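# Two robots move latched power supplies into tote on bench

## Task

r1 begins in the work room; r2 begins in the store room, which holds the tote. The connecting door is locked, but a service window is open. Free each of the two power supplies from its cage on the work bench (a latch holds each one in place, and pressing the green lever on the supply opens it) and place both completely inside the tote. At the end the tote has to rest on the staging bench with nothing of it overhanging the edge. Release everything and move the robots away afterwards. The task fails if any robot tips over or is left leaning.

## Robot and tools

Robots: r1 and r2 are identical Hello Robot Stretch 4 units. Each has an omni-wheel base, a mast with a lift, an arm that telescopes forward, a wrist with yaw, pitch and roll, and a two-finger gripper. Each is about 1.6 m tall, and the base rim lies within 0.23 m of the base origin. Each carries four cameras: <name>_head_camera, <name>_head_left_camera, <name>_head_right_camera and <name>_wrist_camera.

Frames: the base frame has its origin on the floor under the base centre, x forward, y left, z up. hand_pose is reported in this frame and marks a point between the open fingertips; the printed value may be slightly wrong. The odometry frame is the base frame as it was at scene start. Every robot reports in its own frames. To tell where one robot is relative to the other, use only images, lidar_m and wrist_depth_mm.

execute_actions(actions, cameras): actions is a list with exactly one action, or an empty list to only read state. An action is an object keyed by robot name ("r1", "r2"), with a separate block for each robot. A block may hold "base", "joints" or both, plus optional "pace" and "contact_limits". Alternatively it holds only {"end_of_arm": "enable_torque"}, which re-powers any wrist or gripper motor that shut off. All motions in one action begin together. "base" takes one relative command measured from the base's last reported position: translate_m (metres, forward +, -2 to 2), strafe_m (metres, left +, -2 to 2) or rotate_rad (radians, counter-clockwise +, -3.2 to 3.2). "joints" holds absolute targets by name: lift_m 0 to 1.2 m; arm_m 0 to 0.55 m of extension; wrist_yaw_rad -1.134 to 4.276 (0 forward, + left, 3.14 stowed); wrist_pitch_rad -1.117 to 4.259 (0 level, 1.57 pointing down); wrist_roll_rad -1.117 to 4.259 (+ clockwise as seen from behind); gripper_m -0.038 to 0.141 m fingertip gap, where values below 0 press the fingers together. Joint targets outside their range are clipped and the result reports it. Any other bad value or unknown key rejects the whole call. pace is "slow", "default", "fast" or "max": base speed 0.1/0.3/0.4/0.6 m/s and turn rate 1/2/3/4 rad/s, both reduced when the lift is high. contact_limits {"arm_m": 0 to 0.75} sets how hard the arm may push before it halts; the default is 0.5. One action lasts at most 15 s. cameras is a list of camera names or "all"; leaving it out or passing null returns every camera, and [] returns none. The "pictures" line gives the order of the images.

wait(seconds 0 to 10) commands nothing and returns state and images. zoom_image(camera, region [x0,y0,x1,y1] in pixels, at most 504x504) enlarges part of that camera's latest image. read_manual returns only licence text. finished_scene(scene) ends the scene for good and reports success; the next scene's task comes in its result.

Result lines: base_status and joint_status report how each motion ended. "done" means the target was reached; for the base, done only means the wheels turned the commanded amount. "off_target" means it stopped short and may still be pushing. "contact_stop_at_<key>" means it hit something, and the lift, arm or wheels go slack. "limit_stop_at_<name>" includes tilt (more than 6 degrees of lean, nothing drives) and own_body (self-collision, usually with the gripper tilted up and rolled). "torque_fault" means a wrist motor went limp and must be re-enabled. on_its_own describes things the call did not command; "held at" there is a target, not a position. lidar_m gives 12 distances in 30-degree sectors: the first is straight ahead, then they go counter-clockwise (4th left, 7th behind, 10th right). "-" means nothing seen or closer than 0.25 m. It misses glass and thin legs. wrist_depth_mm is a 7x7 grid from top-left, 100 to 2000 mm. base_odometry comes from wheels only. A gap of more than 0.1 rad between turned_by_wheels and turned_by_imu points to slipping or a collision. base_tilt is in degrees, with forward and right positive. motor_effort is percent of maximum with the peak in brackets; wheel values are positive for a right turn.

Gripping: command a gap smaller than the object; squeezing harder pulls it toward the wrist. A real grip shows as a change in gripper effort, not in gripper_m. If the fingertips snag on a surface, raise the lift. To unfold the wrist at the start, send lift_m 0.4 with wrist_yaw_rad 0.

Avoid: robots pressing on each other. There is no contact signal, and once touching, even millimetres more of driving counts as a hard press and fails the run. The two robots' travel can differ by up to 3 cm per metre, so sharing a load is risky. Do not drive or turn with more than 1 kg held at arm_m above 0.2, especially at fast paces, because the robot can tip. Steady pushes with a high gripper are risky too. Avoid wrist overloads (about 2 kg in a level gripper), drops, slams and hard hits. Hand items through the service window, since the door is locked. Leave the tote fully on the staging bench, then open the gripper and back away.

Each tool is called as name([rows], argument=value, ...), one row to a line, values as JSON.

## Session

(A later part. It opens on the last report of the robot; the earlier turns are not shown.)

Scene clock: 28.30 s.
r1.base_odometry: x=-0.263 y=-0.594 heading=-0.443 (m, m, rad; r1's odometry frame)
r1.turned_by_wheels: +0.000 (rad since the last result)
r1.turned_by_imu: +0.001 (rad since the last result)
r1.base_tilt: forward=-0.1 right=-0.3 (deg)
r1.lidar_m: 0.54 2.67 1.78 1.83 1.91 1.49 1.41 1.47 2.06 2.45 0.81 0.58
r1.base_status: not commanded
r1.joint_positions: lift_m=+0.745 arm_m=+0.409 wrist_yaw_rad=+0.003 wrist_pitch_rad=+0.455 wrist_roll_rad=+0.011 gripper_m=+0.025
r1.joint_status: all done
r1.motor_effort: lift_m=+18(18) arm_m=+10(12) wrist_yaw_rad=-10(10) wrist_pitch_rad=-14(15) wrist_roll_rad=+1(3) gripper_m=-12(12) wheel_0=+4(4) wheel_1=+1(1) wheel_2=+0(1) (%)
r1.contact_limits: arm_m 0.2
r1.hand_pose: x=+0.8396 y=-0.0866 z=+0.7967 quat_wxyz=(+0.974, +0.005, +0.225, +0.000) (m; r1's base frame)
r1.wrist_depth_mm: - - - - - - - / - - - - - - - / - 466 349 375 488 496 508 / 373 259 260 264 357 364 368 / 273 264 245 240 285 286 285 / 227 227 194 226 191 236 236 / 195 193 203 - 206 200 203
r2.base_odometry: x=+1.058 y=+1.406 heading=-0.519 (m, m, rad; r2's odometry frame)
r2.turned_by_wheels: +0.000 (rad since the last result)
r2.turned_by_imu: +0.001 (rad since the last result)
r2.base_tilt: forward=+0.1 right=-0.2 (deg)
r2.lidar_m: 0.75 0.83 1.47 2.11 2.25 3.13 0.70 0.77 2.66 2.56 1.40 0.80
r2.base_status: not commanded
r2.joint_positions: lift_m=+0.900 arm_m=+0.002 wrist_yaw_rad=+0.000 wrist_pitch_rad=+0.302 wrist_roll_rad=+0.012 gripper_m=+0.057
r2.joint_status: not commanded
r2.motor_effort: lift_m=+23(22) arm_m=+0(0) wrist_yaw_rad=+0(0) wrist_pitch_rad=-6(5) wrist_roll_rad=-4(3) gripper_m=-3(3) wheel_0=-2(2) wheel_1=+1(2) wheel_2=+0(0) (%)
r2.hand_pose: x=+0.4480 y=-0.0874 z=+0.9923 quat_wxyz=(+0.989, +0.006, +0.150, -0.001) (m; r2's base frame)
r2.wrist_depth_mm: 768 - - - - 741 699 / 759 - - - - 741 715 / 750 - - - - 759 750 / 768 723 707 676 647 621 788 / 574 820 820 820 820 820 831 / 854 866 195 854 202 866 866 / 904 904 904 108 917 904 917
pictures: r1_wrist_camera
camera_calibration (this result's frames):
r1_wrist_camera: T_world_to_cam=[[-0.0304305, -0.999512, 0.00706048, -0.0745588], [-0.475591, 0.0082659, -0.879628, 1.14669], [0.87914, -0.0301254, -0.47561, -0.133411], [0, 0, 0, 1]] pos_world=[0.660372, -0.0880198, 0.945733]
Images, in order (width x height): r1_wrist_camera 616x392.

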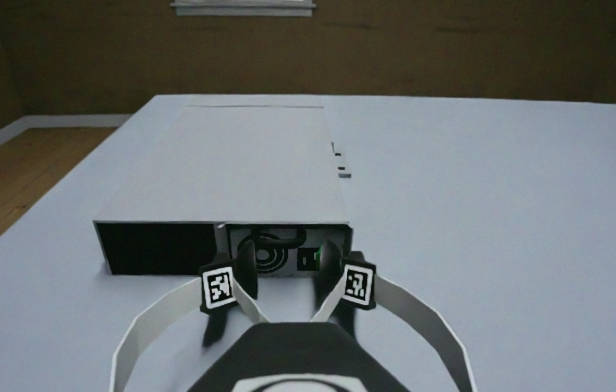

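Lever is moved left. Pull a bit.

execute_actions([
  {"r1":{"joints":{"arm_m":0.385},"pace":"slow"}},
], cameras=["r1_wrist_camera"])

Scene clock: 29.67 s.
r1.base_odometry: x=-0.263 y=-0.594 heading=-0.443 (m, m, rad; r1's odometry frame)
r1.turned_by_wheels: +0.000 (rad since the last result)
r1.turned_by_imu: +0.000 (rad since the last result)
r1.base_tilt: forward=-0.1 right=-0.4 (deg)
r1.lidar_m: 0.56 2.68 1.77 1.83 1.91 1.49 1.42 1.48 2.02 2.45 0.83 0.60
r1.base_status: not commanded
r1.joint_positions: lift_m=+0.745 arm_m=+0.387 wrist_yaw_rad=+0.000 wrist_pitch_rad=+0.452 wrist_roll_rad=+0.011 gripper_m=+0.025
r1.joint_status: all done
r1.motor_effort: lift_m=+18(18) arm_m=-9(10) wrist_yaw_rad=-2(16) wrist_pitch_rad=-8(15) wrist_roll_rad=+2(1) gripper_m=-5(11) wheel_0=+1(3) wheel_1=+0(1) wheel_2=+0(1) (%)
r1.hand_pose: x=+0.8170 y=-0.0874 z=+0.7973 quat_wxyz=(+0.975, +0.005, +0.224, -0.001) (m; r1's base frame)
r1.wrist_depth_mm: - - - - - - - / - - - - - - - / - 469 355 389 492 508 517 / 357 276 265 267 366 368 373 / 274 277 266 265 287 289 291 / 228 230 196 221 187 238 237 / 196 192 205 - 201 201 204
r2.base_odometry: x=+1.058 y=+1.406 heading=-0.519 (m, m, rad; r2's odometry frame)
r2.turned_by_wheels: +0.000 (rad since the last result)
r2.turned_by_imu: +0.000 (rad since the last result)
r2.base_tilt: forward=+0.1 right=-0.2 (deg)
r2.lidar_m: 0.77 0.80 1.45 2.15 2.25 3.11 0.71 0.77 2.66 2.55 1.41 0.79
r2.base_status: not commanded
r2.joint_positions: lift_m=+0.900 arm_m=+0.002 wrist_yaw_rad=+0.000 wrist_pitch_rad=+0.302 wrist_roll_rad=+0.012 gripper_m=+0.057
r2.joint_status: not commanded
r2.motor_effort: lift_m=+22(22) arm_m=+0(0) wrist_yaw_rad=+0(0) wrist_pitch_rad=-6(6) wrist_roll_rad=-1(4) gripper_m=-2(4) wheel_0=-2(2) wheel_1=+2(2) wheel_2=+0(0) (%)
r2.hand_pose: x=+0.4480 y=-0.0874 z=+0.9923 quat_wxyz=(+0.989, +0.006, +0.150, -0.001) (m; r2's base frame)
r2.wrist_depth_mm: 768 - - - - 732 691 / 759 - - - - 741 723 / 750 - - - - 759 759 / 768 732 699 676 647 627 788 / 580 820 820 820 820 820 831 / 866 866 195 854 202 866 866 / 904 891 904 108 917 904 917
pictures: r1_wrist_camera
camera_calibration (this result's frames):
r1_wrist_camera: T_world_to_cam=[[-0.0339136, -0.999401, 0.00684723, -0.0731054], [-0.473433, 0.0100309, -0.880773, 1.13582], [0.880177, -0.0331119, -0.473489, -0.116141], [0, 0, 0, 1]] pos_world=[0.63748, -0.0883006, 0.94591]
Images, in order (width x height): r1_wrist_camera 616x392.

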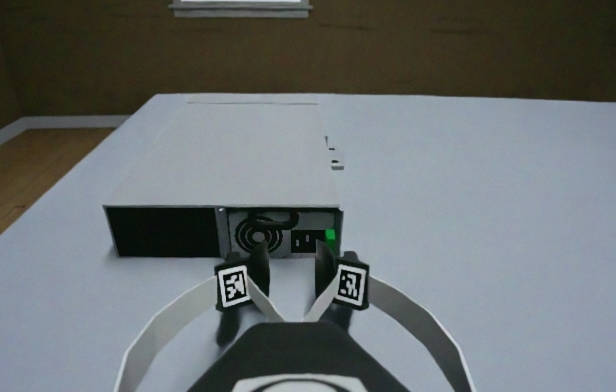

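execute_actions([
  {"r1":{"base":{"strafe_m":0.005},"joints":{"lift_m":0.752,"gripper_m":0.064,"wrist_roll_rad":0.1}}},
], cameras=[])

execute_actions([
  {"r1":{"joints":{"arm_m":0.409},"contact_limits":{"arm_m":0.2},"pace":"slow"}},
], cameras=["r1_wrist_camera"])

zoom_image(camera="r1_wrist_camera", region=[170, 190, 420, 330])

Scene clock: 33.20 s.
r1.base_odometry: x=-0.261 y=-0.590 heading=-0.443 (m, m, rad; r1's odometry frame)
r1.turned_by_wheels: +0.000 (rad since the last result)
r1.turned_by_imu: +0.000 (rad since the last result)
r1.base_tilt: forward=-0.1 right=-0.3 (deg)
r1.lidar_m: 0.56 2.67 1.80 1.83 1.91 1.50 1.42 1.46 2.03 2.46 0.80 0.57
r1.base_status: done
r1.joint_positions: lift_m=+0.752 arm_m=+0.387 wrist_yaw_rad=+0.000 wrist_pitch_rad=+0.452 wrist_roll_rad=+0.100 gripper_m=+0.064
r1.joint_status: all done
r1.motor_effort: lift_m=+23(22) arm_m=-10(9) wrist_yaw_rad=-1(1) wrist_pitch_rad=-7(8) wrist_roll_rad=+2(3) gripper_m=-2(5) wheel_0=+0(8) wheel_1=+1(8) wheel_2=+0(1) (%)
r1.hand_pose: x=+0.8170 y=-0.0874 z=+0.8039 quat_wxyz=(+0.973, +0.049, +0.224, -0.011) (m; r1's base frame)
r1.wrist_depth_mm: - - - - - - - / - - - - - 707 683 / - 574 387 404 484 473 459 / - 329 285 281 359 353 345 / 309 294 270 271 285 282 276 / 252 250 230 236 222 235 229 / 217 211 217 - 208 198 199
r2.base_odometry: x=+1.058 y=+1.406 heading=-0.519 (m, m, rad; r2's odometry frame)
r2.turned_by_wheels: +0.000 (rad since the last result)
r2.turned_by_imu: +0.001 (rad since the last result)
r2.base_tilt: forward=+0.2 right=-0.2 (deg)
r2.lidar_m: 0.74 0.80 1.47 2.15 2.23 3.13 0.70 0.75 2.68 2.56 1.41 0.80
r2.base_status: not commanded
r2.joint_positions: lift_m=+0.900 arm_m=+0.002 wrist_yaw_rad=+0.000 wrist_pitch_rad=+0.302 wrist_roll_rad=+0.012 gripper_m=+0.057
r2.joint_status: not commanded
r2.motor_effort: lift_m=+22(22) arm_m=+0(0) wrist_yaw_rad=+0(0) wrist_pitch_rad=-6(5) wrist_roll_rad=+0(3) gripper_m=-3(4) wheel_0=-2(2) wheel_1=+1(1) wheel_2=+0(0) (%)
r2.hand_pose: x=+0.4480 y=-0.0874 z=+0.9923 quat_wxyz=(+0.989, +0.006, +0.150, -0.001) (m; r2's base frame)
r2.wrist_depth_mm: 768 - - - - 732 691 / 759 - - - - 732 723 / 759 - - - - 759 750 / 768 732 699 676 647 621 788 / 580 820 809 831 820 820 820 / 866 866 195 866 202 866 878 / 904 904 904 108 904 904 917
pictures: none
No camera images: the call's "cameras" was empty. Leave "cameras" out to get every camera's image.

Scene clock: 34.47 s.
r1.base_odometry: x=-0.261 y=-0.590 heading=-0.443 (m, m, rad; r1's odometry frame)
r1.turned_by_wheels: +0.000 (rad since the last result)
r1.turned_by_imu: +0.000 (rad since the last result)
r1.base_tilt: forward=+0.0 right=-0.4 (deg)
r1.lidar_m: 0.56 2.66 1.76 1.84 1.89 1.49 1.42 1.49 2.04 2.45 0.83 0.59
r1.base_status: not commanded
r1.joint_positions: lift_m=+0.752 arm_m=+0.407 wrist_yaw_rad=-0.002 wrist_pitch_rad=+0.453 wrist_roll_rad=+0.100 gripper_m=+0.064
r1.joint_status: all done
r1.motor_effort: lift_m=+23(23) arm_m=+10(14) wrist_yaw_rad=+3(3) wrist_pitch_rad=-10(9) wrist_roll_rad=+0(0) gripper_m=+0(2) wheel_0=+0(0) wheel_1=+1(0) wheel_2=-1(1) (%)
r1.contact_limits: arm_m 0.2
r1.hand_pose: x=+0.8374 y=-0.0879 z=+0.8037 quat_wxyz=(+0.973, +0.049, +0.224, -0.012) (m; r1's base frame)
r1.wrist_depth_mm: - - - - - - - / - - - - - - 683 / - 574 389 404 484 466 455 / - 324 283 282 357 351 345 / 309 276 243 249 286 281 274 / 253 250 229 235 221 233 229 / 215 211 216 - 208 198 199
r2.base_odometry: x=+1.058 y=+1.406 heading=-0.519 (m, m, rad; r2's odometry frame)
r2.turned_by_wheels: +0.000 (rad since the last result)
r2.turned_by_imu: +0.000 (rad since the last result)
r2.base_tilt: forward=+0.1 right=-0.2 (deg)
r2.lidar_m: 0.75 0.82 1.46 2.15 2.25 3.11 0.71 0.73 2.67 2.56 1.42 0.78
r2.base_status: not commanded
r2.joint_positions: lift_m=+0.900 arm_m=+0.002 wrist_yaw_rad=+0.000 wrist_pitch_rad=+0.302 wrist_roll_rad=+0.012 gripper_m=+0.057
r2.joint_status: not commanded
r2.motor_effort: lift_m=+22(22) arm_m=+0(0) wrist_yaw_rad=+0(0) wrist_pitch_rad=-6(5) wrist_roll_rad=-2(1) gripper_m=-3(3) wheel_0=-2(2) wheel_1=+2(1) wheel_2=+0(0) (%)
r2.hand_pose: x=+0.4480 y=-0.0874 z=+0.9923 quat_wxyz=(+0.989, +0.006, +0.150, -0.001) (m; r2's base frame)
r2.wrist_depth_mm: 768 - - - - 741 691 / 759 - - - - 741 723 / 759 - - - - 759 759 / 768 732 699 676 647 621 788 / 580 820 820 820 820 831 831 / 866 854 195 866 202 866 866 / 904 904 904 108 917 904 917
pictures: r1_wrist_camera
camera_calibration (this result's frames):
r1_wrist_camera: T_world_to_cam=[[-0.0742034, -0.994604, -0.07251, 0.0250542], [-0.471923, 0.0990757, -0.876055, 1.15386], [0.878511, -0.0307871, -0.476728, -0.126843], [0, 0, 0, 1]] pos_world=[0.657824, -0.0933053, 0.952189]
Images, in order (width x height): r1_wrist_camera 616x392.

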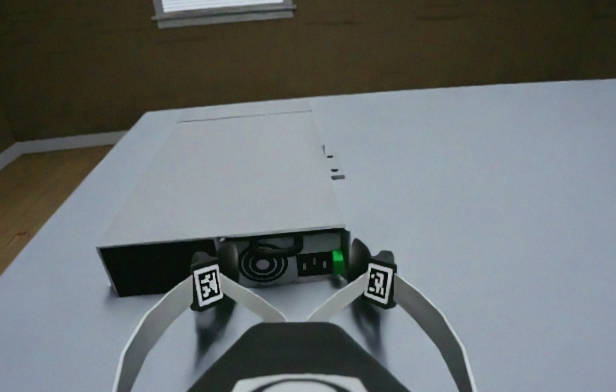

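Region (170, 190, 420, 330) of r1_wrist_camera's 616x392 image, scaled by 2.016; it fills the top 282 rows of this view, and the rest is white.

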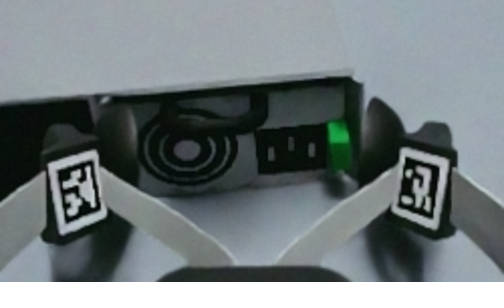

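execute_actions([
  {"r1":{"joints":{"arm_m":0.405,"gripper_m":0.04}}},
], cameras=[])

execute_actions([
  {"r1":{"joints":{"arm_m":0.42,"gripper_m":0.0},"contact_limits":{"arm_m":0.25},"pace":"slow"}},
], cameras=["r1_wrist_camera"])

zoom_image(camera="r1_wrist_camera", region=[170, 190, 420, 330])

Scene clock: 35.63 s.
r1.base_odometry: x=-0.261 y=-0.590 heading=-0.443 (m, m, rad; r1's odometry frame)
r1.turned_by_wheels: +0.000 (rad since the last result)
r1.turned_by_imu: +0.000 (rad since the last result)
r1.base_tilt: forward=-0.1 right=-0.4 (deg)
r1.lidar_m: 0.56 2.67 1.78 1.83 1.90 1.49 1.43 1.46 2.01 2.46 0.82 0.58
r1.base_status: not commanded
r1.joint_positions: lift_m=+0.752 arm_m=+0.407 wrist_yaw_rad=-0.002 wrist_pitch_rad=+0.453 wrist_roll_rad=+0.100 gripper_m=+0.040
r1.joint_status: all done
r1.motor_effort: lift_m=+23(23) arm_m=-9(11) wrist_yaw_rad=+5(4) wrist_pitch_rad=-8(10) wrist_roll_rad=-1(2) gripper_m=-5(5) wheel_0=+0(1) wheel_1=+1(1) wheel_2=-1(1) (%)
r1.hand_pose: x=+0.8368 y=-0.0879 z=+0.8039 quat_wxyz=(+0.973, +0.049, +0.224, -0.012) (m; r1's base frame)
r1.wrist_depth_mm: - - - - - - - / - - - - - - 691 / - 580 387 407 480 469 466 / - 327 285 278 359 349 343 / 310 276 244 246 286 282 276 / 252 250 196 236 198 234 230 / 215 211 217 - 208 197 199
r2.base_odometry: x=+1.058 y=+1.406 heading=-0.519 (m, m, rad; r2's odometry frame)
r2.turned_by_wheels: +0.000 (rad since the last result)
r2.turned_by_imu: +0.000 (rad since the last result)
r2.base_tilt: forward=+0.1 right=-0.2 (deg)
r2.lidar_m: 0.74 0.79 1.43 2.15 2.26 3.14 0.69 0.75 2.68 2.54 1.41 0.79
r2.base_status: not commanded
r2.joint_positions: lift_m=+0.900 arm_m=+0.002 wrist_yaw_rad=+0.000 wrist_pitch_rad=+0.302 wrist_roll_rad=+0.012 gripper_m=+0.057
r2.joint_status: not commanded
r2.motor_effort: lift_m=+22(22) arm_m=+0(1) wrist_yaw_rad=+0(0) wrist_pitch_rad=-6(6) wrist_roll_rad=-2(2) gripper_m=-3(2) wheel_0=-2(2) wheel_1=+1(1) wheel_2=-1(0) (%)
r2.hand_pose: x=+0.4480 y=-0.0874 z=+0.9923 quat_wxyz=(+0.989, +0.006, +0.150, -0.001) (m; r2's base frame)
r2.wrist_depth_mm: 768 - - - - 732 699 / 759 - - - - 741 732 / 750 - - - - 759 750 / 768 732 699 668 647 627 788 / 580 820 820 820 820 831 820 / 866 866 195 854 202 878 878 / 904 891 904 108 904 904 917
pictures: none
No camera images: the call's "cameras" was empty. Leave "cameras" out to get every camera's image.

Scene clock: 37.40 s.
r1.base_odometry: x=-0.261 y=-0.590 heading=-0.443 (m, m, rad; r1's odometry frame)
r1.turned_by_wheels: +0.000 (rad since the last result)
r1.turned_by_imu: +0.001 (rad since the last result)
r1.base_tilt: forward=+0.0 right=-0.4 (deg)
r1.lidar_m: 0.55 2.66 1.79 1.81 1.89 1.48 1.41 1.47 2.03 2.46 0.81 0.58
r1.base_status: not commanded
r1.joint_positions: lift_m=+0.752 arm_m=+0.418 wrist_yaw_rad=+0.001 wrist_pitch_rad=+0.457 wrist_roll_rad=+0.100 gripper_m=+0.001
r1.joint_status: all done
r1.motor_effort: lift_m=+22(23) arm_m=+9(17) wrist_yaw_rad=-3(7) wrist_pitch_rad=-21(27) wrist_roll_rad=+1(1) gripper_m=-24(26) wheel_0=+2(3) wheel_1=+3(3) wheel_2=-1(3) (%)
r1.contact_limits: arm_m 0.25
r1.hand_pose: x=+0.8482 y=-0.0872 z=+0.8028 quat_wxyz=(+0.973, +0.048, +0.226, -0.011) (m; r1's base frame)
r1.wrist_depth_mm: - - - - - - - / - - - - - - 661 / - 559 377 394 466 455 452 / - 317 278 272 353 343 334 / 304 246 232 234 282 276 270 / 248 229 202 233 187 229 226 / 213 207 214 - 206 195 195
r2.base_odometry: x=+1.058 y=+1.406 heading=-0.519 (m, m, rad; r2's odometry frame)
r2.turned_by_wheels: +0.000 (rad since the last result)
r2.turned_by_imu: +0.000 (rad since the last result)
r2.base_tilt: forward=+0.1 right=-0.2 (deg)
r2.lidar_m: 0.76 0.80 1.43 2.16 2.26 3.11 0.68 0.73 2.68 2.58 1.34 0.81
r2.base_status: not commanded
r2.joint_positions: lift_m=+0.900 arm_m=+0.002 wrist_yaw_rad=+0.000 wrist_pitch_rad=+0.302 wrist_roll_rad=+0.012 gripper_m=+0.057
r2.joint_status: not commanded
r2.motor_effort: lift_m=+22(22) arm_m=+0(1) wrist_yaw_rad=+0(0) wrist_pitch_rad=-6(5) wrist_roll_rad=-1(3) gripper_m=-3(3) wheel_0=-2(2) wheel_1=+2(2) wheel_2=+0(0) (%)
r2.hand_pose: x=+0.4480 y=-0.0874 z=+0.9923 quat_wxyz=(+0.989, +0.006, +0.150, -0.001) (m; r2's base frame)
r2.wrist_depth_mm: 778 - - - - 732 699 / 759 - - - - 741 715 / 759 - - - - 759 750 / 759 732 699 676 647 627 778 / 574 831 809 820 809 831 831 / 854 866 194 854 202 866 866 / 904 891 904 108 904 904 917
pictures: r1_wrist_camera
camera_calibration (this result's frames):
r1_wrist_camera: T_world_to_cam=[[-0.072033, -0.994786, -0.072191, 0.0243066], [-0.475279, 0.097868, -0.874375, 1.15957], [0.876881, -0.0286729, -0.479851, -0.132683], [0, 0, 0, 1]] pos_world=[0.669217, -0.0931092, 0.951984]
Images, in order (width x height): r1_wrist_camera 616x392.

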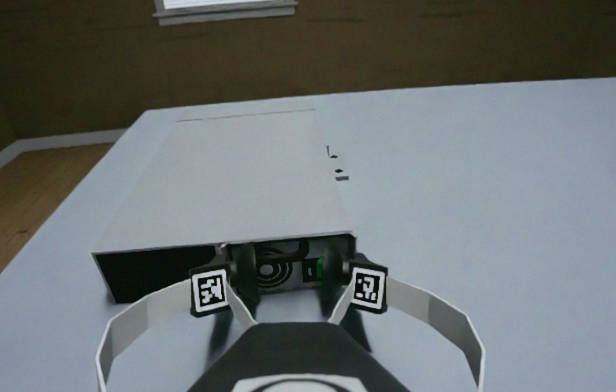

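Region (170, 190, 420, 330) of r1_wrist_camera's 616x392 image, scaled by 2.016; it fills the top 282 rows of this view, and the rest is white.

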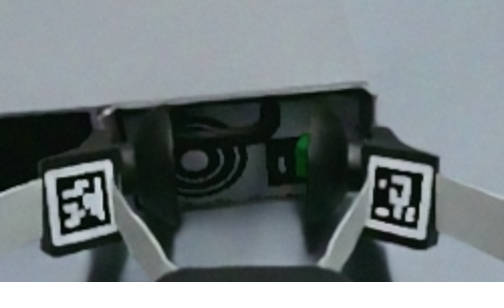

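execute_actions([
  {"r1":{"joints":{"arm_m":0.426,"gripper_m":-0.02,"lift_m":0.746},"contact_limits":{"arm_m":0.25},"pace":"slow"}},
], cameras=[])

execute_actions([
  {"r1":{"joints":{"arm_m":0.395},"pace":"slow"}},
], cameras=["r1_wrist_camera"])

Scene clock: 38.57 s.
r1.base_odometry: x=-0.261 y=-0.590 heading=-0.443 (m, m, rad; r1's odometry frame)
r1.turned_by_wheels: +0.000 (rad since the last result)
r1.turned_by_imu: +0.000 (rad since the last result)
r1.base_tilt: forward=+0.0 right=-0.4 (deg)
r1.lidar_m: 0.55 2.67 1.78 1.82 1.90 1.51 1.42 1.47 2.04 2.44 0.82 0.58
r1.base_status: not commanded
r1.joint_positions: lift_m=+0.746 arm_m=+0.424 wrist_yaw_rad=-0.002 wrist_pitch_rad=+0.457 wrist_roll_rad=+0.099 gripper_m=-0.019
r1.joint_status: all done
r1.motor_effort: lift_m=+17(21) arm_m=+13(16) wrist_yaw_rad=+5(9) wrist_pitch_rad=-21(22) wrist_roll_rad=+3(1) gripper_m=-26(26) wheel_0=+3(2) wheel_1=+3(2) wheel_2=-3(3) (%)
r1.contact_limits: arm_m 0.25
r1.hand_pose: x=+0.8533 y=-0.0880 z=+0.7972 quat_wxyz=(+0.973, +0.049, +0.226, -0.012) (m; r1's base frame)
r1.wrist_depth_mm: - - - - - - - / - - - - - 661 654 / - 512 364 382 455 445 439 / - 291 267 265 345 336 329 / 297 238 224 228 276 268 264 / 242 169 196 229 184 222 220 / 207 202 208 - 202 191 194
r2.base_odometry: x=+1.058 y=+1.406 heading=-0.519 (m, m, rad; r2's odometry frame)
r2.turned_by_wheels: +0.000 (rad since the last result)
r2.turned_by_imu: +0.000 (rad since the last result)
r2.base_tilt: forward=+0.2 right=-0.2 (deg)
r2.lidar_m: 0.74 0.82 1.47 2.14 2.24 3.15 0.70 0.72 2.67 2.57 1.42 0.77
r2.base_status: not commanded
r2.joint_positions: lift_m=+0.900 arm_m=+0.002 wrist_yaw_rad=+0.000 wrist_pitch_rad=+0.302 wrist_roll_rad=+0.012 gripper_m=+0.057
r2.joint_status: not commanded
r2.motor_effort: lift_m=+22(22) arm_m=+0(0) wrist_yaw_rad=+0(0) wrist_pitch_rad=-5(6) wrist_roll_rad=-2(3) gripper_m=-3(2) wheel_0=-2(2) wheel_1=+2(2) wheel_2=+0(0) (%)
r2.hand_pose: x=+0.4480 y=-0.0874 z=+0.9923 quat_wxyz=(+0.989, +0.006, +0.150, -0.001) (m; r2's base frame)
r2.wrist_depth_mm: 768 - - - - 732 691 / 759 - - - - 741 723 / 759 - - - - 759 759 / 768 732 707 676 654 627 788 / 580 820 820 820 820 831 820 / 866 854 195 854 202 866 866 / 904 891 904 108 904 904 917
pictures: none
No camera images: the call's "cameras" was empty. Leave "cameras" out to get every camera's image.

Scene clock: 39.97 s.
r1.base_odometry: x=-0.261 y=-0.590 heading=-0.443 (m, m, rad; r1's odometry frame)
r1.turned_by_wheels: +0.000 (rad since the last result)
r1.turned_by_imu: +0.000 (rad since the last result)
r1.base_tilt: forward=-0.1 right=-0.3 (deg)
r1.lidar_m: 0.55 2.69 1.78 1.83 1.90 1.49 1.41 1.47 2.03 2.46 0.81 0.60
r1.base_status: not commanded
r1.joint_positions: lift_m=+0.746 arm_m=+0.397 wrist_yaw_rad=+0.000 wrist_pitch_rad=+0.452 wrist_roll_rad=+0.100 gripper_m=-0.020
r1.joint_status: all done
r1.motor_effort: lift_m=+20(20) arm_m=-9(17) wrist_yaw_rad=-2(26) wrist_pitch_rad=-6(22) wrist_roll_rad=-1(2) gripper_m=-13(33) wheel_0=-1(3) wheel_1=+1(3) wheel_2=+0(7) (%)
r1.hand_pose: x=+0.8271 y=-0.0874 z=+0.7982 quat_wxyz=(+0.973, +0.049, +0.224, -0.011) (m; r1's base frame)
r1.wrist_depth_mm: - - - - - - - / - - - - - 683 661 / - 559 370 392 469 455 445 / - 297 274 267 349 340 334 / 301 281 266 241 278 272 267 / 245 243 184 202 175 227 223 / 208 204 210 - 202 193 193
r2.base_odometry: x=+1.058 y=+1.406 heading=-0.519 (m, m, rad; r2's odometry frame)
r2.turned_by_wheels: +0.000 (rad since the last result)
r2.turned_by_imu: +0.000 (rad since the last result)
r2.base_tilt: forward=+0.2 right=-0.2 (deg)
r2.lidar_m: 0.76 0.78 1.46 2.15 2.27 3.16 0.67 0.75 2.66 2.56 1.41 0.80
r2.base_status: not commanded
r2.joint_positions: lift_m=+0.900 arm_m=+0.002 wrist_yaw_rad=+0.000 wrist_pitch_rad=+0.302 wrist_roll_rad=+0.012 gripper_m=+0.057
r2.joint_status: not commanded
r2.motor_effort: lift_m=+22(22) arm_m=+0(0) wrist_yaw_rad=+0(0) wrist_pitch_rad=-6(5) wrist_roll_rad=-3(3) gripper_m=-4(2) wheel_0=-2(2) wheel_1=+2(2) wheel_2=+0(0) (%)
r2.hand_pose: x=+0.4480 y=-0.0874 z=+0.9923 quat_wxyz=(+0.989, +0.006, +0.150, -0.001) (m; r2's base frame)
r2.wrist_depth_mm: 778 - - - - 732 691 / 759 - - - - 741 715 / 750 - - - - 768 759 / 768 732 699 668 647 621 798 / 585 820 820 820 820 831 831 / 866 854 194 866 202 866 866 / 904 891 904 108 904 904 917
pictures: r1_wrist_camera
camera_calibration (this result's frames):
r1_wrist_camera: T_world_to_cam=[[-0.0723529, -0.994727, -0.0726817, 0.0229594], [-0.471199, 0.0983188, -0.87653, 1.14385], [0.879054, -0.029172, -0.475828, -0.121408], [0, 0, 0, 1]] pos_world=[0.647365, -0.0931651, 0.946517]
Images, in order (width x height): r1_wrist_camera 616x392.

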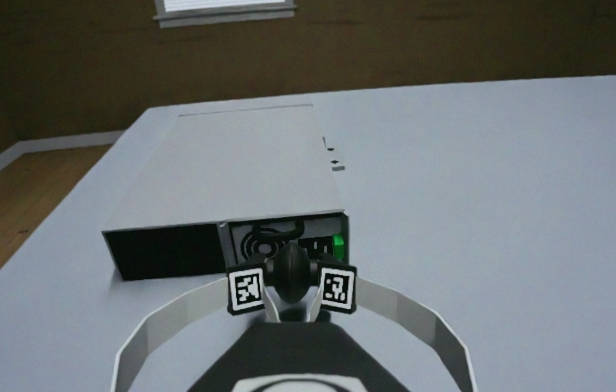

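execute_actions([
  {"r1":{"joints":{"lift_m":0.93,"arm_m":0.5,"gripper_m":0.12,"wrist_pitch_rad":1.15,"wrist_roll_rad":0}}},
], cameras=["r1_wrist_camera"])

Scene clock: 42.40 s.
r1.base_odometry: x=-0.261 y=-0.590 heading=-0.443 (m, m, rad; r1's odometry frame)
r1.turned_by_wheels: +0.000 (rad since the last result)
r1.turned_by_imu: +0.005 (rad since the last result)
r1.base_tilt: forward=-0.1 right=-0.3 (deg)
r1.lidar_m: 0.56 2.67 1.78 1.84 1.88 1.49 1.41 1.50 2.06 2.46 0.83 0.60
r1.base_status: not commanded
r1.joint_positions: lift_m=+0.930 arm_m=+0.498 wrist_yaw_rad=+0.000 wrist_pitch_rad=+1.151 wrist_roll_rad=+0.000 gripper_m=+0.120
r1.joint_status: all done
r1.motor_effort: lift_m=+23(23) arm_m=+9(9) wrist_yaw_rad=-2(13) wrist_pitch_rad=-2(87) wrist_roll_rad=+0(2) gripper_m=-2(14) wheel_0=-2(3) wheel_1=+0(5) wheel_2=+0(7) (%)
r1.hand_pose: x=+0.7870 y=-0.0874 z=+0.8446 quat_wxyz=(+0.839, +0.000, +0.544, +0.000) (m; r1's base frame)
r1.wrist_depth_mm: 1255 377 327 334 394 404 410 / 1182 353 309 314 373 379 384 / 342 329 290 293 349 353 362 / 317 317 319 312 332 336 342 / 297 300 307 309 310 320 320 / 283 282 285 290 293 300 303 / 271 273 279 - 286 286 289
r2.base_odometry: x=+1.058 y=+1.406 heading=-0.519 (m, m, rad; r2's odometry frame)
r2.turned_by_wheels: +0.000 (rad since the last result)
r2.turned_by_imu: +0.001 (rad since the last result)
r2.base_tilt: forward=+0.1 right=-0.2 (deg)
r2.lidar_m: 0.76 0.81 1.43 2.16 2.25 3.14 0.69 0.74 2.67 2.58 1.42 0.79
r2.base_status: not commanded
r2.joint_positions: lift_m=+0.900 arm_m=+0.002 wrist_yaw_rad=+0.000 wrist_pitch_rad=+0.302 wrist_roll_rad=+0.012 gripper_m=+0.057
r2.joint_status: not commanded
r2.motor_effort: lift_m=+22(22) arm_m=+0(0) wrist_yaw_rad=+0(0) wrist_pitch_rad=-5(5) wrist_roll_rad=-3(2) gripper_m=-3(4) wheel_0=-2(2) wheel_1=+2(2) wheel_2=+0(0) (%)
r2.hand_pose: x=+0.4480 y=-0.0874 z=+0.9923 quat_wxyz=(+0.989, +0.006, +0.150, -0.001) (m; r2's base frame)
r2.wrist_depth_mm: 778 - - - - 732 691 / 768 - - - - 741 715 / 759 - - - - 759 750 / 768 732 699 668 647 621 778 / 574 831 820 831 820 831 831 / 866 866 195 854 202 866 866 / 891 891 904 108 904 904 917
pictures: r1_wrist_camera
camera_calibration (this result's frames):
r1_wrist_camera: T_world_to_cam=[[-0.0110663, -0.999441, 0.0315605, -0.113258], [-0.928867, -0.00141206, -0.370411, 1.08968], [0.370248, -0.0334145, -0.928332, 0.718176], [0, 0, 0, 1]] pos_world=[0.745008, -0.0876587, 1.07391]
Images, in order (width x height): r1_wrist_camera 616x392.

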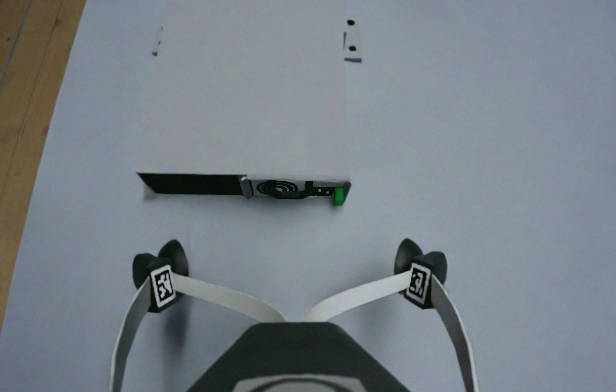

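zoom_image(camera="r1_wrist_camera", region=[230, 160, 370, 220])

Region (230, 160, 370, 220) of r1_wrist_camera's 616x392 image, scaled by 3.600; it fills the top 216 rows of this view, and the rest is white.

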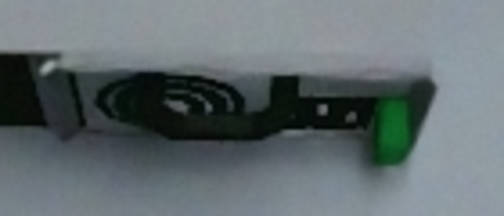

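execute_actions([
  {"r1":{"base":{"translate_m":0.2},"joints":{"arm_m":0.33,"gripper_m":0.07,"wrist_pitch_rad":1.3}}},
], cameras=[])

execute_actions([
  {"r1":{"joints":{"arm_m":0.36,"lift_m":0.905},"pace":"slow"}},
], cameras=["r1_wrist_camera","r2_head_camera"])

zoom_image(camera="r2_head_camera", region=[210, 160, 290, 215])

Scene clock: 46.80 s.
r1.base_odometry: x=-0.080 y=-0.676 heading=-0.443 (m, m, rad; r1's odometry frame)
r1.turned_by_wheels: +0.000 (rad since the last result)
r1.turned_by_imu: +0.001 (rad since the last result)
r1.base_tilt: forward=+0.0 right=-0.3 (deg)
r1.lidar_m: 0.35 0.39 1.72 1.85 1.88 1.69 1.61 1.69 2.32 2.46 0.55 0.38
r1.base_status: done
r1.joint_positions: lift_m=+0.930 arm_m=+0.332 wrist_yaw_rad=+0.000 wrist_pitch_rad=+1.301 wrist_roll_rad=+0.000 gripper_m=+0.070
r1.joint_status: all done
r1.motor_effort: lift_m=+23(23) arm_m=-9(6) wrist_yaw_rad=-1(2) wrist_pitch_rad=+0(4) wrist_roll_rad=+0(2) gripper_m=-2(0) wheel_0=+0(1) wheel_1=-1(7) wheel_2=+0(7) (%)
r1.hand_pose: x=+0.5795 y=-0.0874 z=+0.8300 quat_wxyz=(+0.796, +0.000, +0.605, +0.000) (m; r1's base frame)
r1.wrist_depth_mm: 322 322 277 281 338 343 347 / 312 271 268 272 325 332 336 / 303 300 264 265 317 322 324 / 291 296 300 304 307 310 312 / 283 286 290 294 298 301 304 / 273 277 278 283 202 291 293 / 268 270 276 - 282 283 286
r2.base_odometry: x=+1.058 y=+1.406 heading=-0.519 (m, m, rad; r2's odometry frame)
r2.turned_by_wheels: +0.000 (rad since the last result)
r2.turned_by_imu: +0.001 (rad since the last result)
r2.base_tilt: forward=+0.2 right=-0.2 (deg)
r2.lidar_m: 0.75 0.81 1.42 2.13 2.26 3.13 0.69 0.76 2.69 2.56 1.39 0.80
r2.base_status: not commanded
r2.joint_positions: lift_m=+0.900 arm_m=+0.002 wrist_yaw_rad=+0.000 wrist_pitch_rad=+0.302 wrist_roll_rad=+0.012 gripper_m=+0.057
r2.joint_status: not commanded
r2.motor_effort: lift_m=+22(22) arm_m=+0(0) wrist_yaw_rad=+0(0) wrist_pitch_rad=-6(5) wrist_roll_rad=-1(1) gripper_m=-3(4) wheel_0=-2(2) wheel_1=+2(2) wheel_2=+0(0) (%)
r2.hand_pose: x=+0.4480 y=-0.0874 z=+0.9923 quat_wxyz=(+0.989, +0.006, +0.150, -0.001) (m; r2's base frame)
r2.wrist_depth_mm: 768 - - - - 732 691 / 759 - - - - 741 723 / 750 - - - - 759 759 / 759 732 699 676 647 621 788 / 580 820 820 820 820 831 831 / 854 866 195 866 202 866 866 / 917 904 904 108 904 904 917
pictures: none
No camera images: the call's "cameras" was empty. Leave "cameras" out to get every camera's image.

Scene clock: 48.17 s.
r1.base_odometry: x=-0.080 y=-0.676 heading=-0.443 (m, m, rad; r1's odometry frame)
r1.turned_by_wheels: +0.000 (rad since the last result)
r1.turned_by_imu: +0.000 (rad since the last result)
r1.base_tilt: forward=+0.0 right=-0.4 (deg)
r1.lidar_m: 0.36 0.37 1.72 1.85 1.88 1.69 1.62 1.68 2.32 2.45 0.54 0.38
r1.base_status: not commanded
r1.joint_positions: lift_m=+0.905 arm_m=+0.358 wrist_yaw_rad=+0.000 wrist_pitch_rad=+1.301 wrist_roll_rad=+0.000 gripper_m=+0.070
r1.joint_status: all done
r1.motor_effort: lift_m=+17(22) arm_m=+9(11) wrist_yaw_rad=-2(0) wrist_pitch_rad=-3(3) wrist_roll_rad=+0(0) gripper_m=-1(3) wheel_0=+0(0) wheel_1=-1(1) wheel_2=+0(0) (%)
r1.hand_pose: x=+0.6062 y=-0.0874 z=+0.8054 quat_wxyz=(+0.796, +0.000, +0.605, +0.000) (m; r1's base frame)
r1.wrist_depth_mm: 294 251 250 255 307 314 317 / 283 242 242 245 300 303 309 / 276 233 235 238 290 293 297 / 267 268 272 252 281 286 287 / 260 263 265 270 272 276 278 / 252 253 255 260 202 267 271 / 246 248 253 - 258 259 263
r2.base_odometry: x=+1.058 y=+1.406 heading=-0.519 (m, m, rad; r2's odometry frame)
r2.turned_by_wheels: +0.000 (rad since the last result)
r2.turned_by_imu: +0.000 (rad since the last result)
r2.base_tilt: forward=+0.1 right=-0.2 (deg)
r2.lidar_m: 0.75 0.79 1.44 2.15 2.23 3.11 0.71 0.76 2.67 2.56 1.41 0.80
r2.base_status: not commanded
r2.joint_positions: lift_m=+0.900 arm_m=+0.002 wrist_yaw_rad=+0.000 wrist_pitch_rad=+0.302 wrist_roll_rad=+0.012 gripper_m=+0.057
r2.joint_status: not commanded
r2.motor_effort: lift_m=+22(22) arm_m=-1(0) wrist_yaw_rad=+0(0) wrist_pitch_rad=-5(6) wrist_roll_rad=-2(2) gripper_m=-2(3) wheel_0=-2(2) wheel_1=+1(1) wheel_2=+0(0) (%)
r2.hand_pose: x=+0.4480 y=-0.0874 z=+0.9923 quat_wxyz=(+0.989, +0.006, +0.150, -0.001) (m; r2's base frame)
r2.wrist_depth_mm: 768 - - - - 732 691 / 759 - - - - 741 715 / 759 - - - - 759 750 / 759 732 699 683 654 621 788 / 580 820 831 820 820 831 831 / 854 866 194 854 202 866 866 / 904 891 904 108 904 904 917
pictures: r1_wrist_camera, r2_head_camera
camera_calibration (this result's frames):
r1_wrist_camera: T_world_to_cam=[[-0.00653702, -0.999437, 0.0328978, -0.117878], [-0.973822, -0.00111271, -0.22731, 0.819232], [0.227218, -0.0335225, -0.973267, 0.871576], [0, 0, 0, 1]] pos_world=[0.598977, -0.0876824, 1.03837]
Images, in order (width x height): r1_wrist_camera 616x392, r2_head_camera 420x560.

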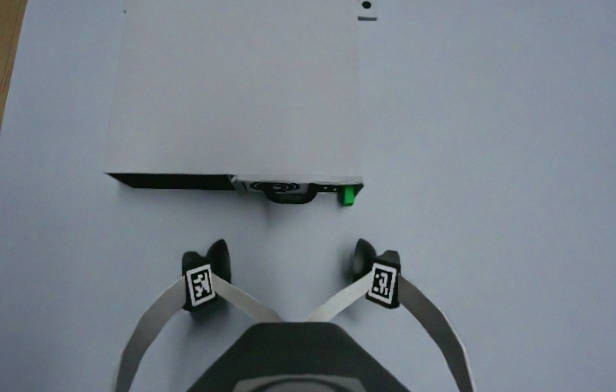

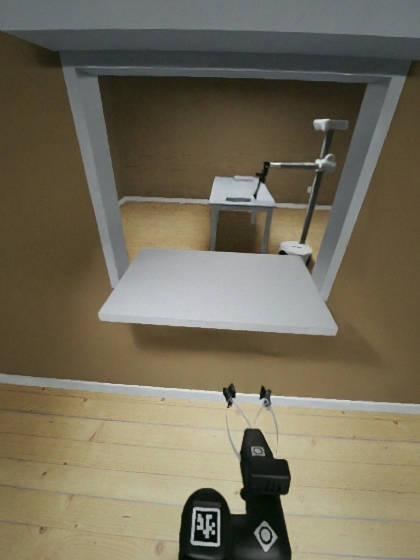

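Region (210, 160, 290, 215) of r2_head_camera's 420x560 image, scaled by 6.300, with more detail than that image has; it fills the top 346 rows of this view, and the rest is white.

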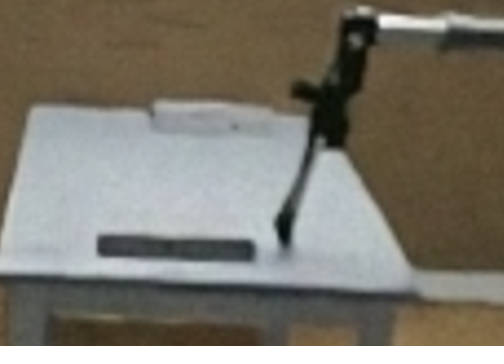

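execute_actions([
  {"r1":{"base":{"rotate_rad":-0.012},"joints":{"arm_m":0.372,"lift_m":0.894},"pace":"slow"}},
], cameras=[])

execute_actions([
  {"r1":{"joints":{"arm_m":0.394},"contact_limits":{"arm_m":0.15},"pace":"slow"}},
], cameras=["r1_wrist_camera"])

zoom_image(camera="r1_wrist_camera", region=[170, 190, 420, 330])

Scene clock: 49.40 s.
r1.base_odometry: x=-0.080 y=-0.676 heading=-0.455 (m, m, rad; r1's odometry frame)
r1.turned_by_wheels: -0.012 (rad since the last result)
r1.turned_by_imu: -0.012 (rad since the last result)
r1.base_tilt: forward=+0.0 right=-0.4 (deg)
r1.lidar_m: 0.36 0.38 1.72 1.84 1.86 1.69 1.61 1.67 2.29 2.44 0.55 0.41
r1.base_status: done
r1.joint_positions: lift_m=+0.894 arm_m=+0.370 wrist_yaw_rad=+0.000 wrist_pitch_rad=+1.301 wrist_roll_rad=+0.000 gripper_m=+0.070
r1.joint_status: all done
r1.motor_effort: lift_m=+18(18) arm_m=+9(8) wrist_yaw_rad=-1(1) wrist_pitch_rad=-2(3) wrist_roll_rad=-1(1) gripper_m=-2(1) wheel_0=+0(0) wheel_1=+0(1) wheel_2=-2(2) (%)
r1.hand_pose: x=+0.6182 y=-0.0874 z=+0.7944 quat_wxyz=(+0.796, +0.000, +0.605, +0.000) (m; r1's base frame)
r1.wrist_depth_mm: 283 236 239 243 297 298 307 / 273 229 232 234 287 291 296 / 265 221 224 227 278 283 285 / 256 256 222 222 270 272 278 / 249 253 256 258 263 265 267 / 242 244 246 250 202 255 259 / 236 236 241 - 249 249 253
r2.base_odometry: x=+1.058 y=+1.406 heading=-0.519 (m, m, rad; r2's odometry frame)
r2.turned_by_wheels: +0.000 (rad since the last result)
r2.turned_by_imu: +0.000 (rad since the last result)
r2.base_tilt: forward=+0.1 right=-0.2 (deg)
r2.lidar_m: 0.76 0.81 1.45 2.14 2.24 3.11 0.71 0.74 2.68 2.57 1.39 0.79
r2.base_status: not commanded
r2.joint_positions: lift_m=+0.900 arm_m=+0.002 wrist_yaw_rad=+0.000 wrist_pitch_rad=+0.302 wrist_roll_rad=+0.012 gripper_m=+0.057
r2.joint_status: not commanded
r2.motor_effort: lift_m=+22(22) arm_m=+0(0) wrist_yaw_rad=+0(0) wrist_pitch_rad=-5(6) wrist_roll_rad=-4(1) gripper_m=-3(3) wheel_0=-2(2) wheel_1=+2(2) wheel_2=+0(0) (%)
r2.hand_pose: x=+0.4480 y=-0.0874 z=+0.9923 quat_wxyz=(+0.989, +0.006, +0.150, -0.001) (m; r2's base frame)
r2.wrist_depth_mm: 768 - - - - 732 699 / 759 - - - - 741 723 / 759 - - - - 750 750 / 768 732 699 676 654 627 788 / 574 820 820 820 820 831 820 / 866 866 195 854 202 878 866 / 904 891 891 108 891 904 917
pictures: none
No camera images: the call's "cameras" was empty. Leave "cameras" out to get every camera's image.

Scene clock: 50.63 s.
r1.base_odometry: x=-0.080 y=-0.676 heading=-0.455 (m, m, rad; r1's odometry frame)
r1.turned_by_wheels: +0.000 (rad since the last result)
r1.turned_by_imu: +0.000 (rad since the last result)
r1.base_tilt: forward=-0.1 right=-0.4 (deg)
r1.lidar_m: 0.36 0.36 1.71 1.84 1.89 1.70 1.61 1.68 2.29 2.46 0.56 0.38
r1.base_status: not commanded
r1.joint_positions: lift_m=+0.894 arm_m=+0.392 wrist_yaw_rad=+0.000 wrist_pitch_rad=+1.301 wrist_roll_rad=+0.000 gripper_m=+0.070
r1.joint_status: all done
r1.motor_effort: lift_m=+18(18) arm_m=+9(7) wrist_yaw_rad=-1(0) wrist_pitch_rad=-3(3) wrist_roll_rad=+0(1) gripper_m=-4(2) wheel_0=+0(0) wheel_1=+0(0) wheel_2=-2(2) (%)
r1.contact_limits: arm_m 0.15
r1.hand_pose: x=+0.6402 y=-0.0874 z=+0.7944 quat_wxyz=(+0.796, +0.000, +0.605, +0.000) (m; r1's base frame)
r1.wrist_depth_mm: 282 236 239 243 296 301 304 / 273 229 232 235 289 291 296 / 266 221 224 226 278 282 285 / 256 215 216 220 270 273 277 / 249 252 227 256 259 266 267 / 242 243 244 250 202 256 259 / 236 237 241 - 247 250 251
r2.base_odometry: x=+1.058 y=+1.406 heading=-0.519 (m, m, rad; r2's odometry frame)
r2.turned_by_wheels: +0.000 (rad since the last result)
r2.turned_by_imu: +0.000 (rad since the last result)
r2.base_tilt: forward=+0.1 right=-0.2 (deg)
r2.lidar_m: 0.75 0.80 1.44 2.16 2.26 3.09 0.69 0.74 2.69 2.56 1.40 0.77
r2.base_status: not commanded
r2.joint_positions: lift_m=+0.900 arm_m=+0.002 wrist_yaw_rad=+0.000 wrist_pitch_rad=+0.302 wrist_roll_rad=+0.012 gripper_m=+0.057
r2.joint_status: not commanded
r2.motor_effort: lift_m=+22(22) arm_m=+0(1) wrist_yaw_rad=+0(0) wrist_pitch_rad=-5(5) wrist_roll_rad=-3(4) gripper_m=-3(3) wheel_0=-2(2) wheel_1=+1(2) wheel_2=+0(0) (%)
r2.hand_pose: x=+0.4480 y=-0.0874 z=+0.9923 quat_wxyz=(+0.989, +0.006, +0.150, -0.001) (m; r2's base frame)
r2.wrist_depth_mm: 778 - - - - 732 699 / 759 - - - - 732 723 / 759 - - - - 768 759 / 768 732 699 676 647 627 788 / 580 820 820 820 820 831 831 / 854 866 195 866 202 866 866 / 891 891 904 108 904 904 917
pictures: r1_wrist_camera
camera_calibration (this result's frames):
r1_wrist_camera: T_world_to_cam=[[-0.00653648, -0.999437, 0.0328978, -0.117294], [-0.973822, -0.00111324, -0.22731, 0.849837], [0.227218, -0.0335224, -0.973267, 0.853137], [0, 0, 0, 1]] pos_world=[0.632975, -0.0876824, 1.02737]
Images, in order (width x height): r1_wrist_camera 616x392.

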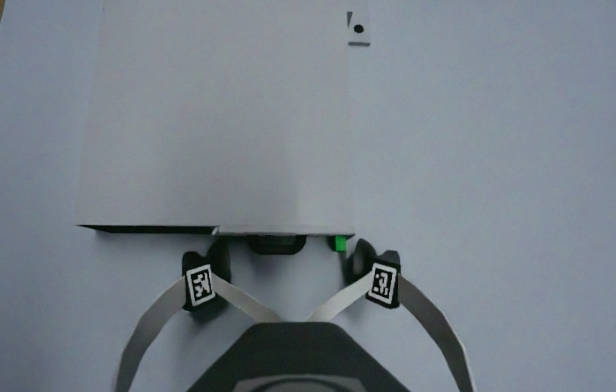

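Region (170, 190, 420, 330) of r1_wrist_camera's 616x392 image, scaled by 2.016; it fills the top 282 rows of this view, and the rest is white.

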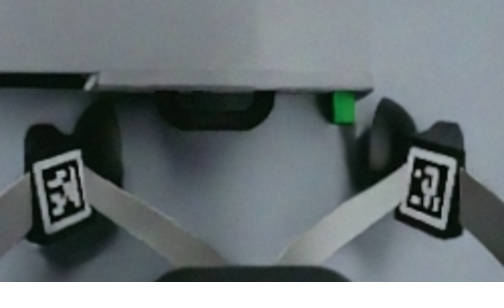

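execute_actions([
  {"r1":{"joints":{"arm_m":0.396,"gripper_m":0.04},"contact_limits":{"arm_m":0.15},"pace":"slow"}},
], cameras=[])

execute_actions([
  {"r1":{"joints":{"arm_m":0.403,"gripper_m":0.03,"lift_m":0.89},"contact_limits":{"arm_m":0.2},"pace":"slow"}},
], cameras=["r1_wrist_camera"])

zoom_image(camera="r1_wrist_camera", region=[170, 190, 420, 330])

Scene clock: 52.27 s.
r1.base_odometry: x=-0.080 y=-0.676 heading=-0.456 (m, m, rad; r1's odometry frame)
r1.turned_by_wheels: +0.000 (rad since the last result)
r1.turned_by_imu: +0.000 (rad since the last result)
r1.base_tilt: forward=+0.0 right=-0.3 (deg)
r1.lidar_m: 0.35 0.38 1.71 1.84 1.89 1.69 1.61 1.68 2.29 2.46 0.53 0.36
r1.base_status: not commanded
r1.joint_positions: lift_m=+0.894 arm_m=+0.394 wrist_yaw_rad=+0.000 wrist_pitch_rad=+1.302 wrist_roll_rad=+0.000 gripper_m=+0.040
r1.joint_status: all done
r1.motor_effort: lift_m=+19(19) arm_m=+9(6) wrist_yaw_rad=-1(3) wrist_pitch_rad=-5(8) wrist_roll_rad=-1(1) gripper_m=-7(6) wheel_0=-1(1) wheel_1=-1(1) wheel_2=-2(2) (%)
r1.contact_limits: arm_m 0.15
r1.hand_pose: x=+0.6420 y=-0.0874 z=+0.7943 quat_wxyz=(+0.796, +0.000, +0.606, +0.000) (m; r1's base frame)
r1.wrist_depth_mm: 281 236 237 241 294 300 303 / 273 227 231 233 286 291 296 / 265 220 222 225 278 281 285 / 255 213 216 219 268 271 276 / 248 252 224 253 260 265 266 / 241 243 198 249 198 255 258 / 236 237 240 - 247 248 251
r2.base_odometry: x=+1.058 y=+1.406 heading=-0.519 (m, m, rad; r2's odometry frame)
r2.turned_by_wheels: +0.000 (rad since the last result)
r2.turned_by_imu: +0.000 (rad since the last result)
r2.base_tilt: forward=+0.1 right=-0.1 (deg)
r2.lidar_m: 0.76 0.81 1.44 2.15 2.26 3.13 0.70 0.75 2.68 2.57 1.38 0.79
r2.base_status: not commanded
r2.joint_positions: lift_m=+0.900 arm_m=+0.002 wrist_yaw_rad=+0.000 wrist_pitch_rad=+0.302 wrist_roll_rad=+0.012 gripper_m=+0.057
r2.joint_status: not commanded
r2.motor_effort: lift_m=+22(22) arm_m=+0(0) wrist_yaw_rad=+0(0) wrist_pitch_rad=-6(5) wrist_roll_rad=-1(2) gripper_m=-4(3) wheel_0=-2(2) wheel_1=+2(1) wheel_2=-1(0) (%)
r2.hand_pose: x=+0.4480 y=-0.0874 z=+0.9923 quat_wxyz=(+0.989, +0.006, +0.150, -0.001) (m; r2's base frame)
r2.wrist_depth_mm: 768 - - - - 732 691 / 759 - - - - 741 723 / 759 - - - - 759 759 / 759 732 699 676 654 621 788 / 574 820 820 831 820 820 831 / 866 866 195 866 202 866 866 / 917 891 904 108 904 904 917
pictures: none
No camera images: the call's "cameras" was empty. Leave "cameras" out to get every camera's image.

Scene clock: 53.10 s.
r1.base_odometry: x=-0.080 y=-0.676 heading=-0.455 (m, m, rad; r1's odometry frame)
r1.turned_by_wheels: +0.000 (rad since the last result)
r1.turned_by_imu: +0.000 (rad since the last result)
r1.base_tilt: forward=+0.0 right=-0.4 (deg)
r1.lidar_m: 0.34 0.39 1.71 1.85 1.87 1.70 1.61 1.68 2.28 2.45 0.54 0.37
r1.base_status: not commanded
r1.joint_positions: lift_m=+0.890 arm_m=+0.401 wrist_yaw_rad=-0.002 wrist_pitch_rad=+1.310 wrist_roll_rad=+0.000 gripper_m=+0.030
r1.joint_status: all done
r1.on_its_own: wrist_pitch_rad is at rest, and its effort (-29) is outside its rest range (-23 to +23)
r1.motor_effort: lift_m=+16(19) arm_m=+12(17) wrist_yaw_rad=+4(4) wrist_pitch_rad=-29(31) wrist_roll_rad=+0(1) gripper_m=-9(9) wheel_0=+1(2) wheel_1=+1(1) wheel_2=-2(2) (%)
r1.contact_limits: arm_m 0.2
r1.hand_pose: x=+0.6458 y=-0.0876 z=+0.7898 quat_wxyz=(+0.793, +0.000, +0.609, -0.001) (m; r1's base frame)
r1.wrist_depth_mm: 276 228 229 233 286 293 298 / 267 222 224 227 281 285 289 / 258 214 217 220 271 276 279 / 251 208 211 213 265 266 270 / 244 245 213 216 256 258 262 / 236 238 208 246 194 252 254 / 231 234 237 - 243 244 247
r2.base_odometry: x=+1.058 y=+1.406 heading=-0.519 (m, m, rad; r2's odometry frame)
r2.turned_by_wheels: +0.000 (rad since the last result)
r2.turned_by_imu: +0.000 (rad since the last result)
r2.base_tilt: forward=+0.1 right=-0.2 (deg)
r2.lidar_m: 0.76 0.80 1.46 2.15 2.26 3.14 0.69 0.75 2.68 2.55 1.42 0.79
r2.base_status: not commanded
r2.joint_positions: lift_m=+0.900 arm_m=+0.002 wrist_yaw_rad=+0.000 wrist_pitch_rad=+0.302 wrist_roll_rad=+0.012 gripper_m=+0.057
r2.joint_status: not commanded
r2.motor_effort: lift_m=+22(22) arm_m=+0(0) wrist_yaw_rad=+0(0) wrist_pitch_rad=-5(5) wrist_roll_rad=-1(1) gripper_m=-2(2) wheel_0=-2(2) wheel_1=+1(2) wheel_2=+0(0) (%)
r2.hand_pose: x=+0.4480 y=-0.0874 z=+0.9923 quat_wxyz=(+0.989, +0.006, +0.150, -0.001) (m; r2's base frame)
r2.wrist_depth_mm: 778 - - - - 741 699 / 759 - - - - 750 723 / 759 - - - - 759 750 / 768 732 699 676 647 627 788 / 580 820 820 831 820 831 831 / 854 866 195 854 202 866 878 / 891 891 904 108 917 904 917
pictures: r1_wrist_camera
camera_calibration (this result's frames):
r1_wrist_camera: T_world_to_cam=[[-0.0077612, -0.999424, 0.0330497, -0.116573], [-0.975968, 0.000372954, -0.217912, 0.848354], [0.217774, -0.0339467, -0.975409, 0.85514], [0, 0, 0, 1]] pos_world=[0.640834, -0.0877933, 1.02283]
Images, in order (width x height): r1_wrist_camera 616x392.

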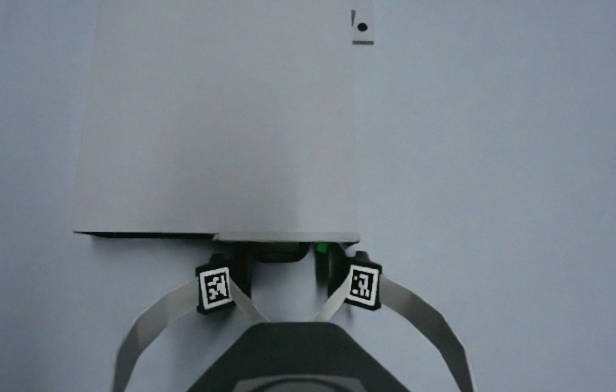

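Region (170, 190, 420, 330) of r1_wrist_camera's 616x392 image, scaled by 2.016; it fills the top 282 rows of this view, and the rest is white.

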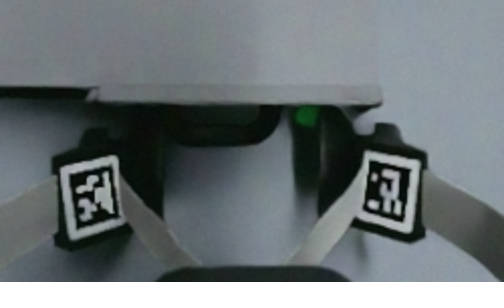

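Pads are seated. Squeeze harder while lowering.

execute_actions([
  {"r1":{"joints":{"gripper_m":-0.01,"lift_m":0.879},"pace":"slow"}},
], cameras=["r1_wrist_camera"])

execute_actions([
  {"r1":{"joints":{"arm_m":0.388},"pace":"slow"}},
], cameras=["r1_wrist_camera"])

Scene clock: 54.93 s.
r1.base_odometry: x=-0.080 y=-0.676 heading=-0.456 (m, m, rad; r1's odometry frame)
r1.turned_by_wheels: -0.001 (rad since the last result)
r1.turned_by_imu: -0.001 (rad since the last result)
r1.base_tilt: forward=+0.0 right=-0.4 (deg)
r1.lidar_m: 0.36 0.36 1.71 1.82 1.88 1.69 1.62 1.70 2.30 2.46 0.56 0.38
r1.base_status: not commanded
r1.joint_positions: lift_m=+0.879 arm_m=+0.401 wrist_yaw_rad=-0.004 wrist_pitch_rad=+1.307 wrist_roll_rad=+0.000 gripper_m=-0.009
r1.joint_status: all done
r1.motor_effort: lift_m=+20(20) arm_m=+11(12) wrist_yaw_rad=+8(12) wrist_pitch_rad=-21(31) wrist_roll_rad=-1(1) gripper_m=-16(20) wheel_0=-2(2) wheel_1=+0(1) wheel_2=-6(5) (%)
r1.hand_pose: x=+0.6468 y=-0.0877 z=+0.7788 quat_wxyz=(+0.794, +0.001, +0.608, -0.002) (m; r1's base frame)
r1.wrist_depth_mm: 260 214 218 220 276 279 285 / 252 208 211 213 267 272 274 / 243 202 204 207 259 260 266 / 216 196 199 201 251 255 257 / 232 234 198 201 243 247 250 / 226 228 186 233 188 240 243 / 220 221 226 - 232 233 236
r2.base_odometry: x=+1.058 y=+1.406 heading=-0.519 (m, m, rad; r2's odometry frame)
r2.turned_by_wheels: +0.000 (rad since the last result)
r2.turned_by_imu: +0.000 (rad since the last result)
r2.base_tilt: forward=+0.1 right=-0.2 (deg)
r2.lidar_m: 0.74 0.81 1.45 2.16 2.25 3.13 0.72 0.74 2.67 2.57 1.41 0.80
r2.base_status: not commanded
r2.joint_positions: lift_m=+0.900 arm_m=+0.002 wrist_yaw_rad=+0.000 wrist_pitch_rad=+0.302 wrist_roll_rad=+0.012 gripper_m=+0.057
r2.joint_status: not commanded
r2.motor_effort: lift_m=+22(22) arm_m=+0(0) wrist_yaw_rad=-1(0) wrist_pitch_rad=-6(6) wrist_roll_rad=-2(3) gripper_m=-3(3) wheel_0=-2(2) wheel_1=+2(2) wheel_2=+0(0) (%)
r2.hand_pose: x=+0.4480 y=-0.0874 z=+0.9923 quat_wxyz=(+0.989, +0.006, +0.150, -0.001) (m; r2's base frame)
r2.wrist_depth_mm: 778 - - - - 732 691 / 759 - - - - 741 723 / 750 - - - - 759 759 / 759 732 699 676 654 621 788 / 574 820 820 831 809 820 820 / 866 866 195 854 202 878 866 / 904 904 891 108 917 904 917
pictures: r1_wrist_camera
camera_calibration (this result's frames):
r1_wrist_camera: T_world_to_cam=[[-0.0103274, -0.999407, 0.0328499, -0.114519], [-0.975271, 0.00281407, -0.220993, 0.849099], [0.220769, -0.0343198, -0.974722, 0.841632], [0, 0, 0, 1]] pos_world=[0.641113, -0.0879559, 1.01176]
Images, in order (width x height): r1_wrist_camera 616x392.

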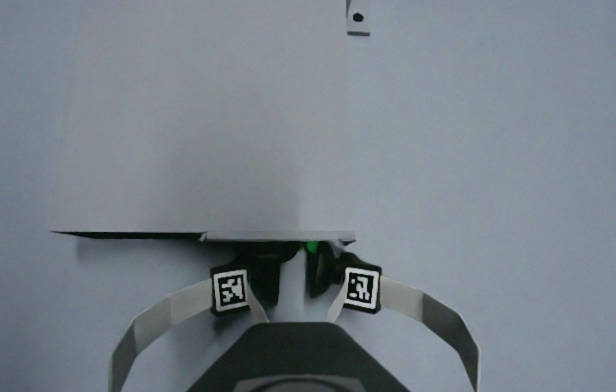

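Scene clock: 56.00 s.
r1.base_odometry: x=-0.080 y=-0.676 heading=-0.457 (m, m, rad; r1's odometry frame)
r1.turned_by_wheels: -0.001 (rad since the last result)
r1.turned_by_imu: -0.001 (rad since the last result)
r1.base_tilt: forward=-0.1 right=-0.3 (deg)
r1.lidar_m: 0.34 0.37 1.72 1.85 1.89 1.67 1.61 1.69 2.29 2.45 0.55 0.38
r1.base_status: not commanded
r1.joint_positions: lift_m=+0.879 arm_m=+0.390 wrist_yaw_rad=-0.004 wrist_pitch_rad=+1.298 wrist_roll_rad=+0.001 gripper_m=-0.010
r1.joint_status: all done
r1.motor_effort: lift_m=+20(20) arm_m=-10(10) wrist_yaw_rad=+9(12) wrist_pitch_rad=+5(22) wrist_roll_rad=+0(2) gripper_m=-13(17) wheel_0=-10(10) wheel_1=-4(4) wheel_2=-7(8) (%)
r1.hand_pose: x=+0.6380 y=-0.0877 z=+0.7794 quat_wxyz=(+0.797, +0.001, +0.605, -0.002) (m; r1's base frame)
r1.wrist_depth_mm: 266 220 224 226 282 287 291 / 255 212 216 220 272 278 281 / 245 206 209 212 263 268 272 / 220 199 202 205 255 260 263 / 234 238 239 209 247 251 254 / 228 231 180 191 185 244 246 / 221 223 228 - 234 236 238
r2.base_odometry: x=+1.058 y=+1.406 heading=-0.519 (m, m, rad; r2's odometry frame)
r2.turned_by_wheels: +0.000 (rad since the last result)
r2.turned_by_imu: +0.000 (rad since the last result)
r2.base_tilt: forward=+0.1 right=-0.2 (deg)
r2.lidar_m: 0.75 0.81 1.45 2.15 2.26 3.13 0.70 0.74 2.66 2.56 1.41 0.80
r2.base_status: not commanded
r2.joint_positions: lift_m=+0.900 arm_m=+0.002 wrist_yaw_rad=+0.000 wrist_pitch_rad=+0.302 wrist_roll_rad=+0.012 gripper_m=+0.057
r2.joint_status: not commanded
r2.motor_effort: lift_m=+22(22) arm_m=-1(0) wrist_yaw_rad=+0(0) wrist_pitch_rad=-5(5) wrist_roll_rad=-2(2) gripper_m=-2(2) wheel_0=-2(2) wheel_1=+1(2) wheel_2=+0(0) (%)
r2.hand_pose: x=+0.4480 y=-0.0874 z=+0.9923 quat_wxyz=(+0.989, +0.006, +0.150, -0.001) (m; r2's base frame)
r2.wrist_depth_mm: 768 - - - - 723 691 / 759 - - - - 741 723 / 750 - - - - 759 750 / 759 732 699 676 647 621 798 / 580 820 820 820 820 820 820 / 866 866 195 854 202 866 866 / 917 891 904 108 904 904 917
pictures: r1_wrist_camera
camera_calibration (this result's frames):
r1_wrist_camera: T_world_to_cam=[[-0.0107201, -0.999407, 0.0327309, -0.11429], [-0.973281, 0.00292032, -0.229601, 0.846097], [0.229369, -0.0343177, -0.972734, 0.837197], [0, 0, 0, 1]] pos_world=[0.630237, -0.087962, 1.01238]
Images, in order (width x height): r1_wrist_camera 616x392.

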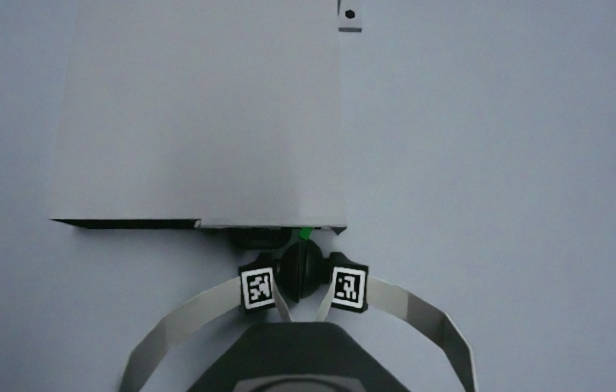

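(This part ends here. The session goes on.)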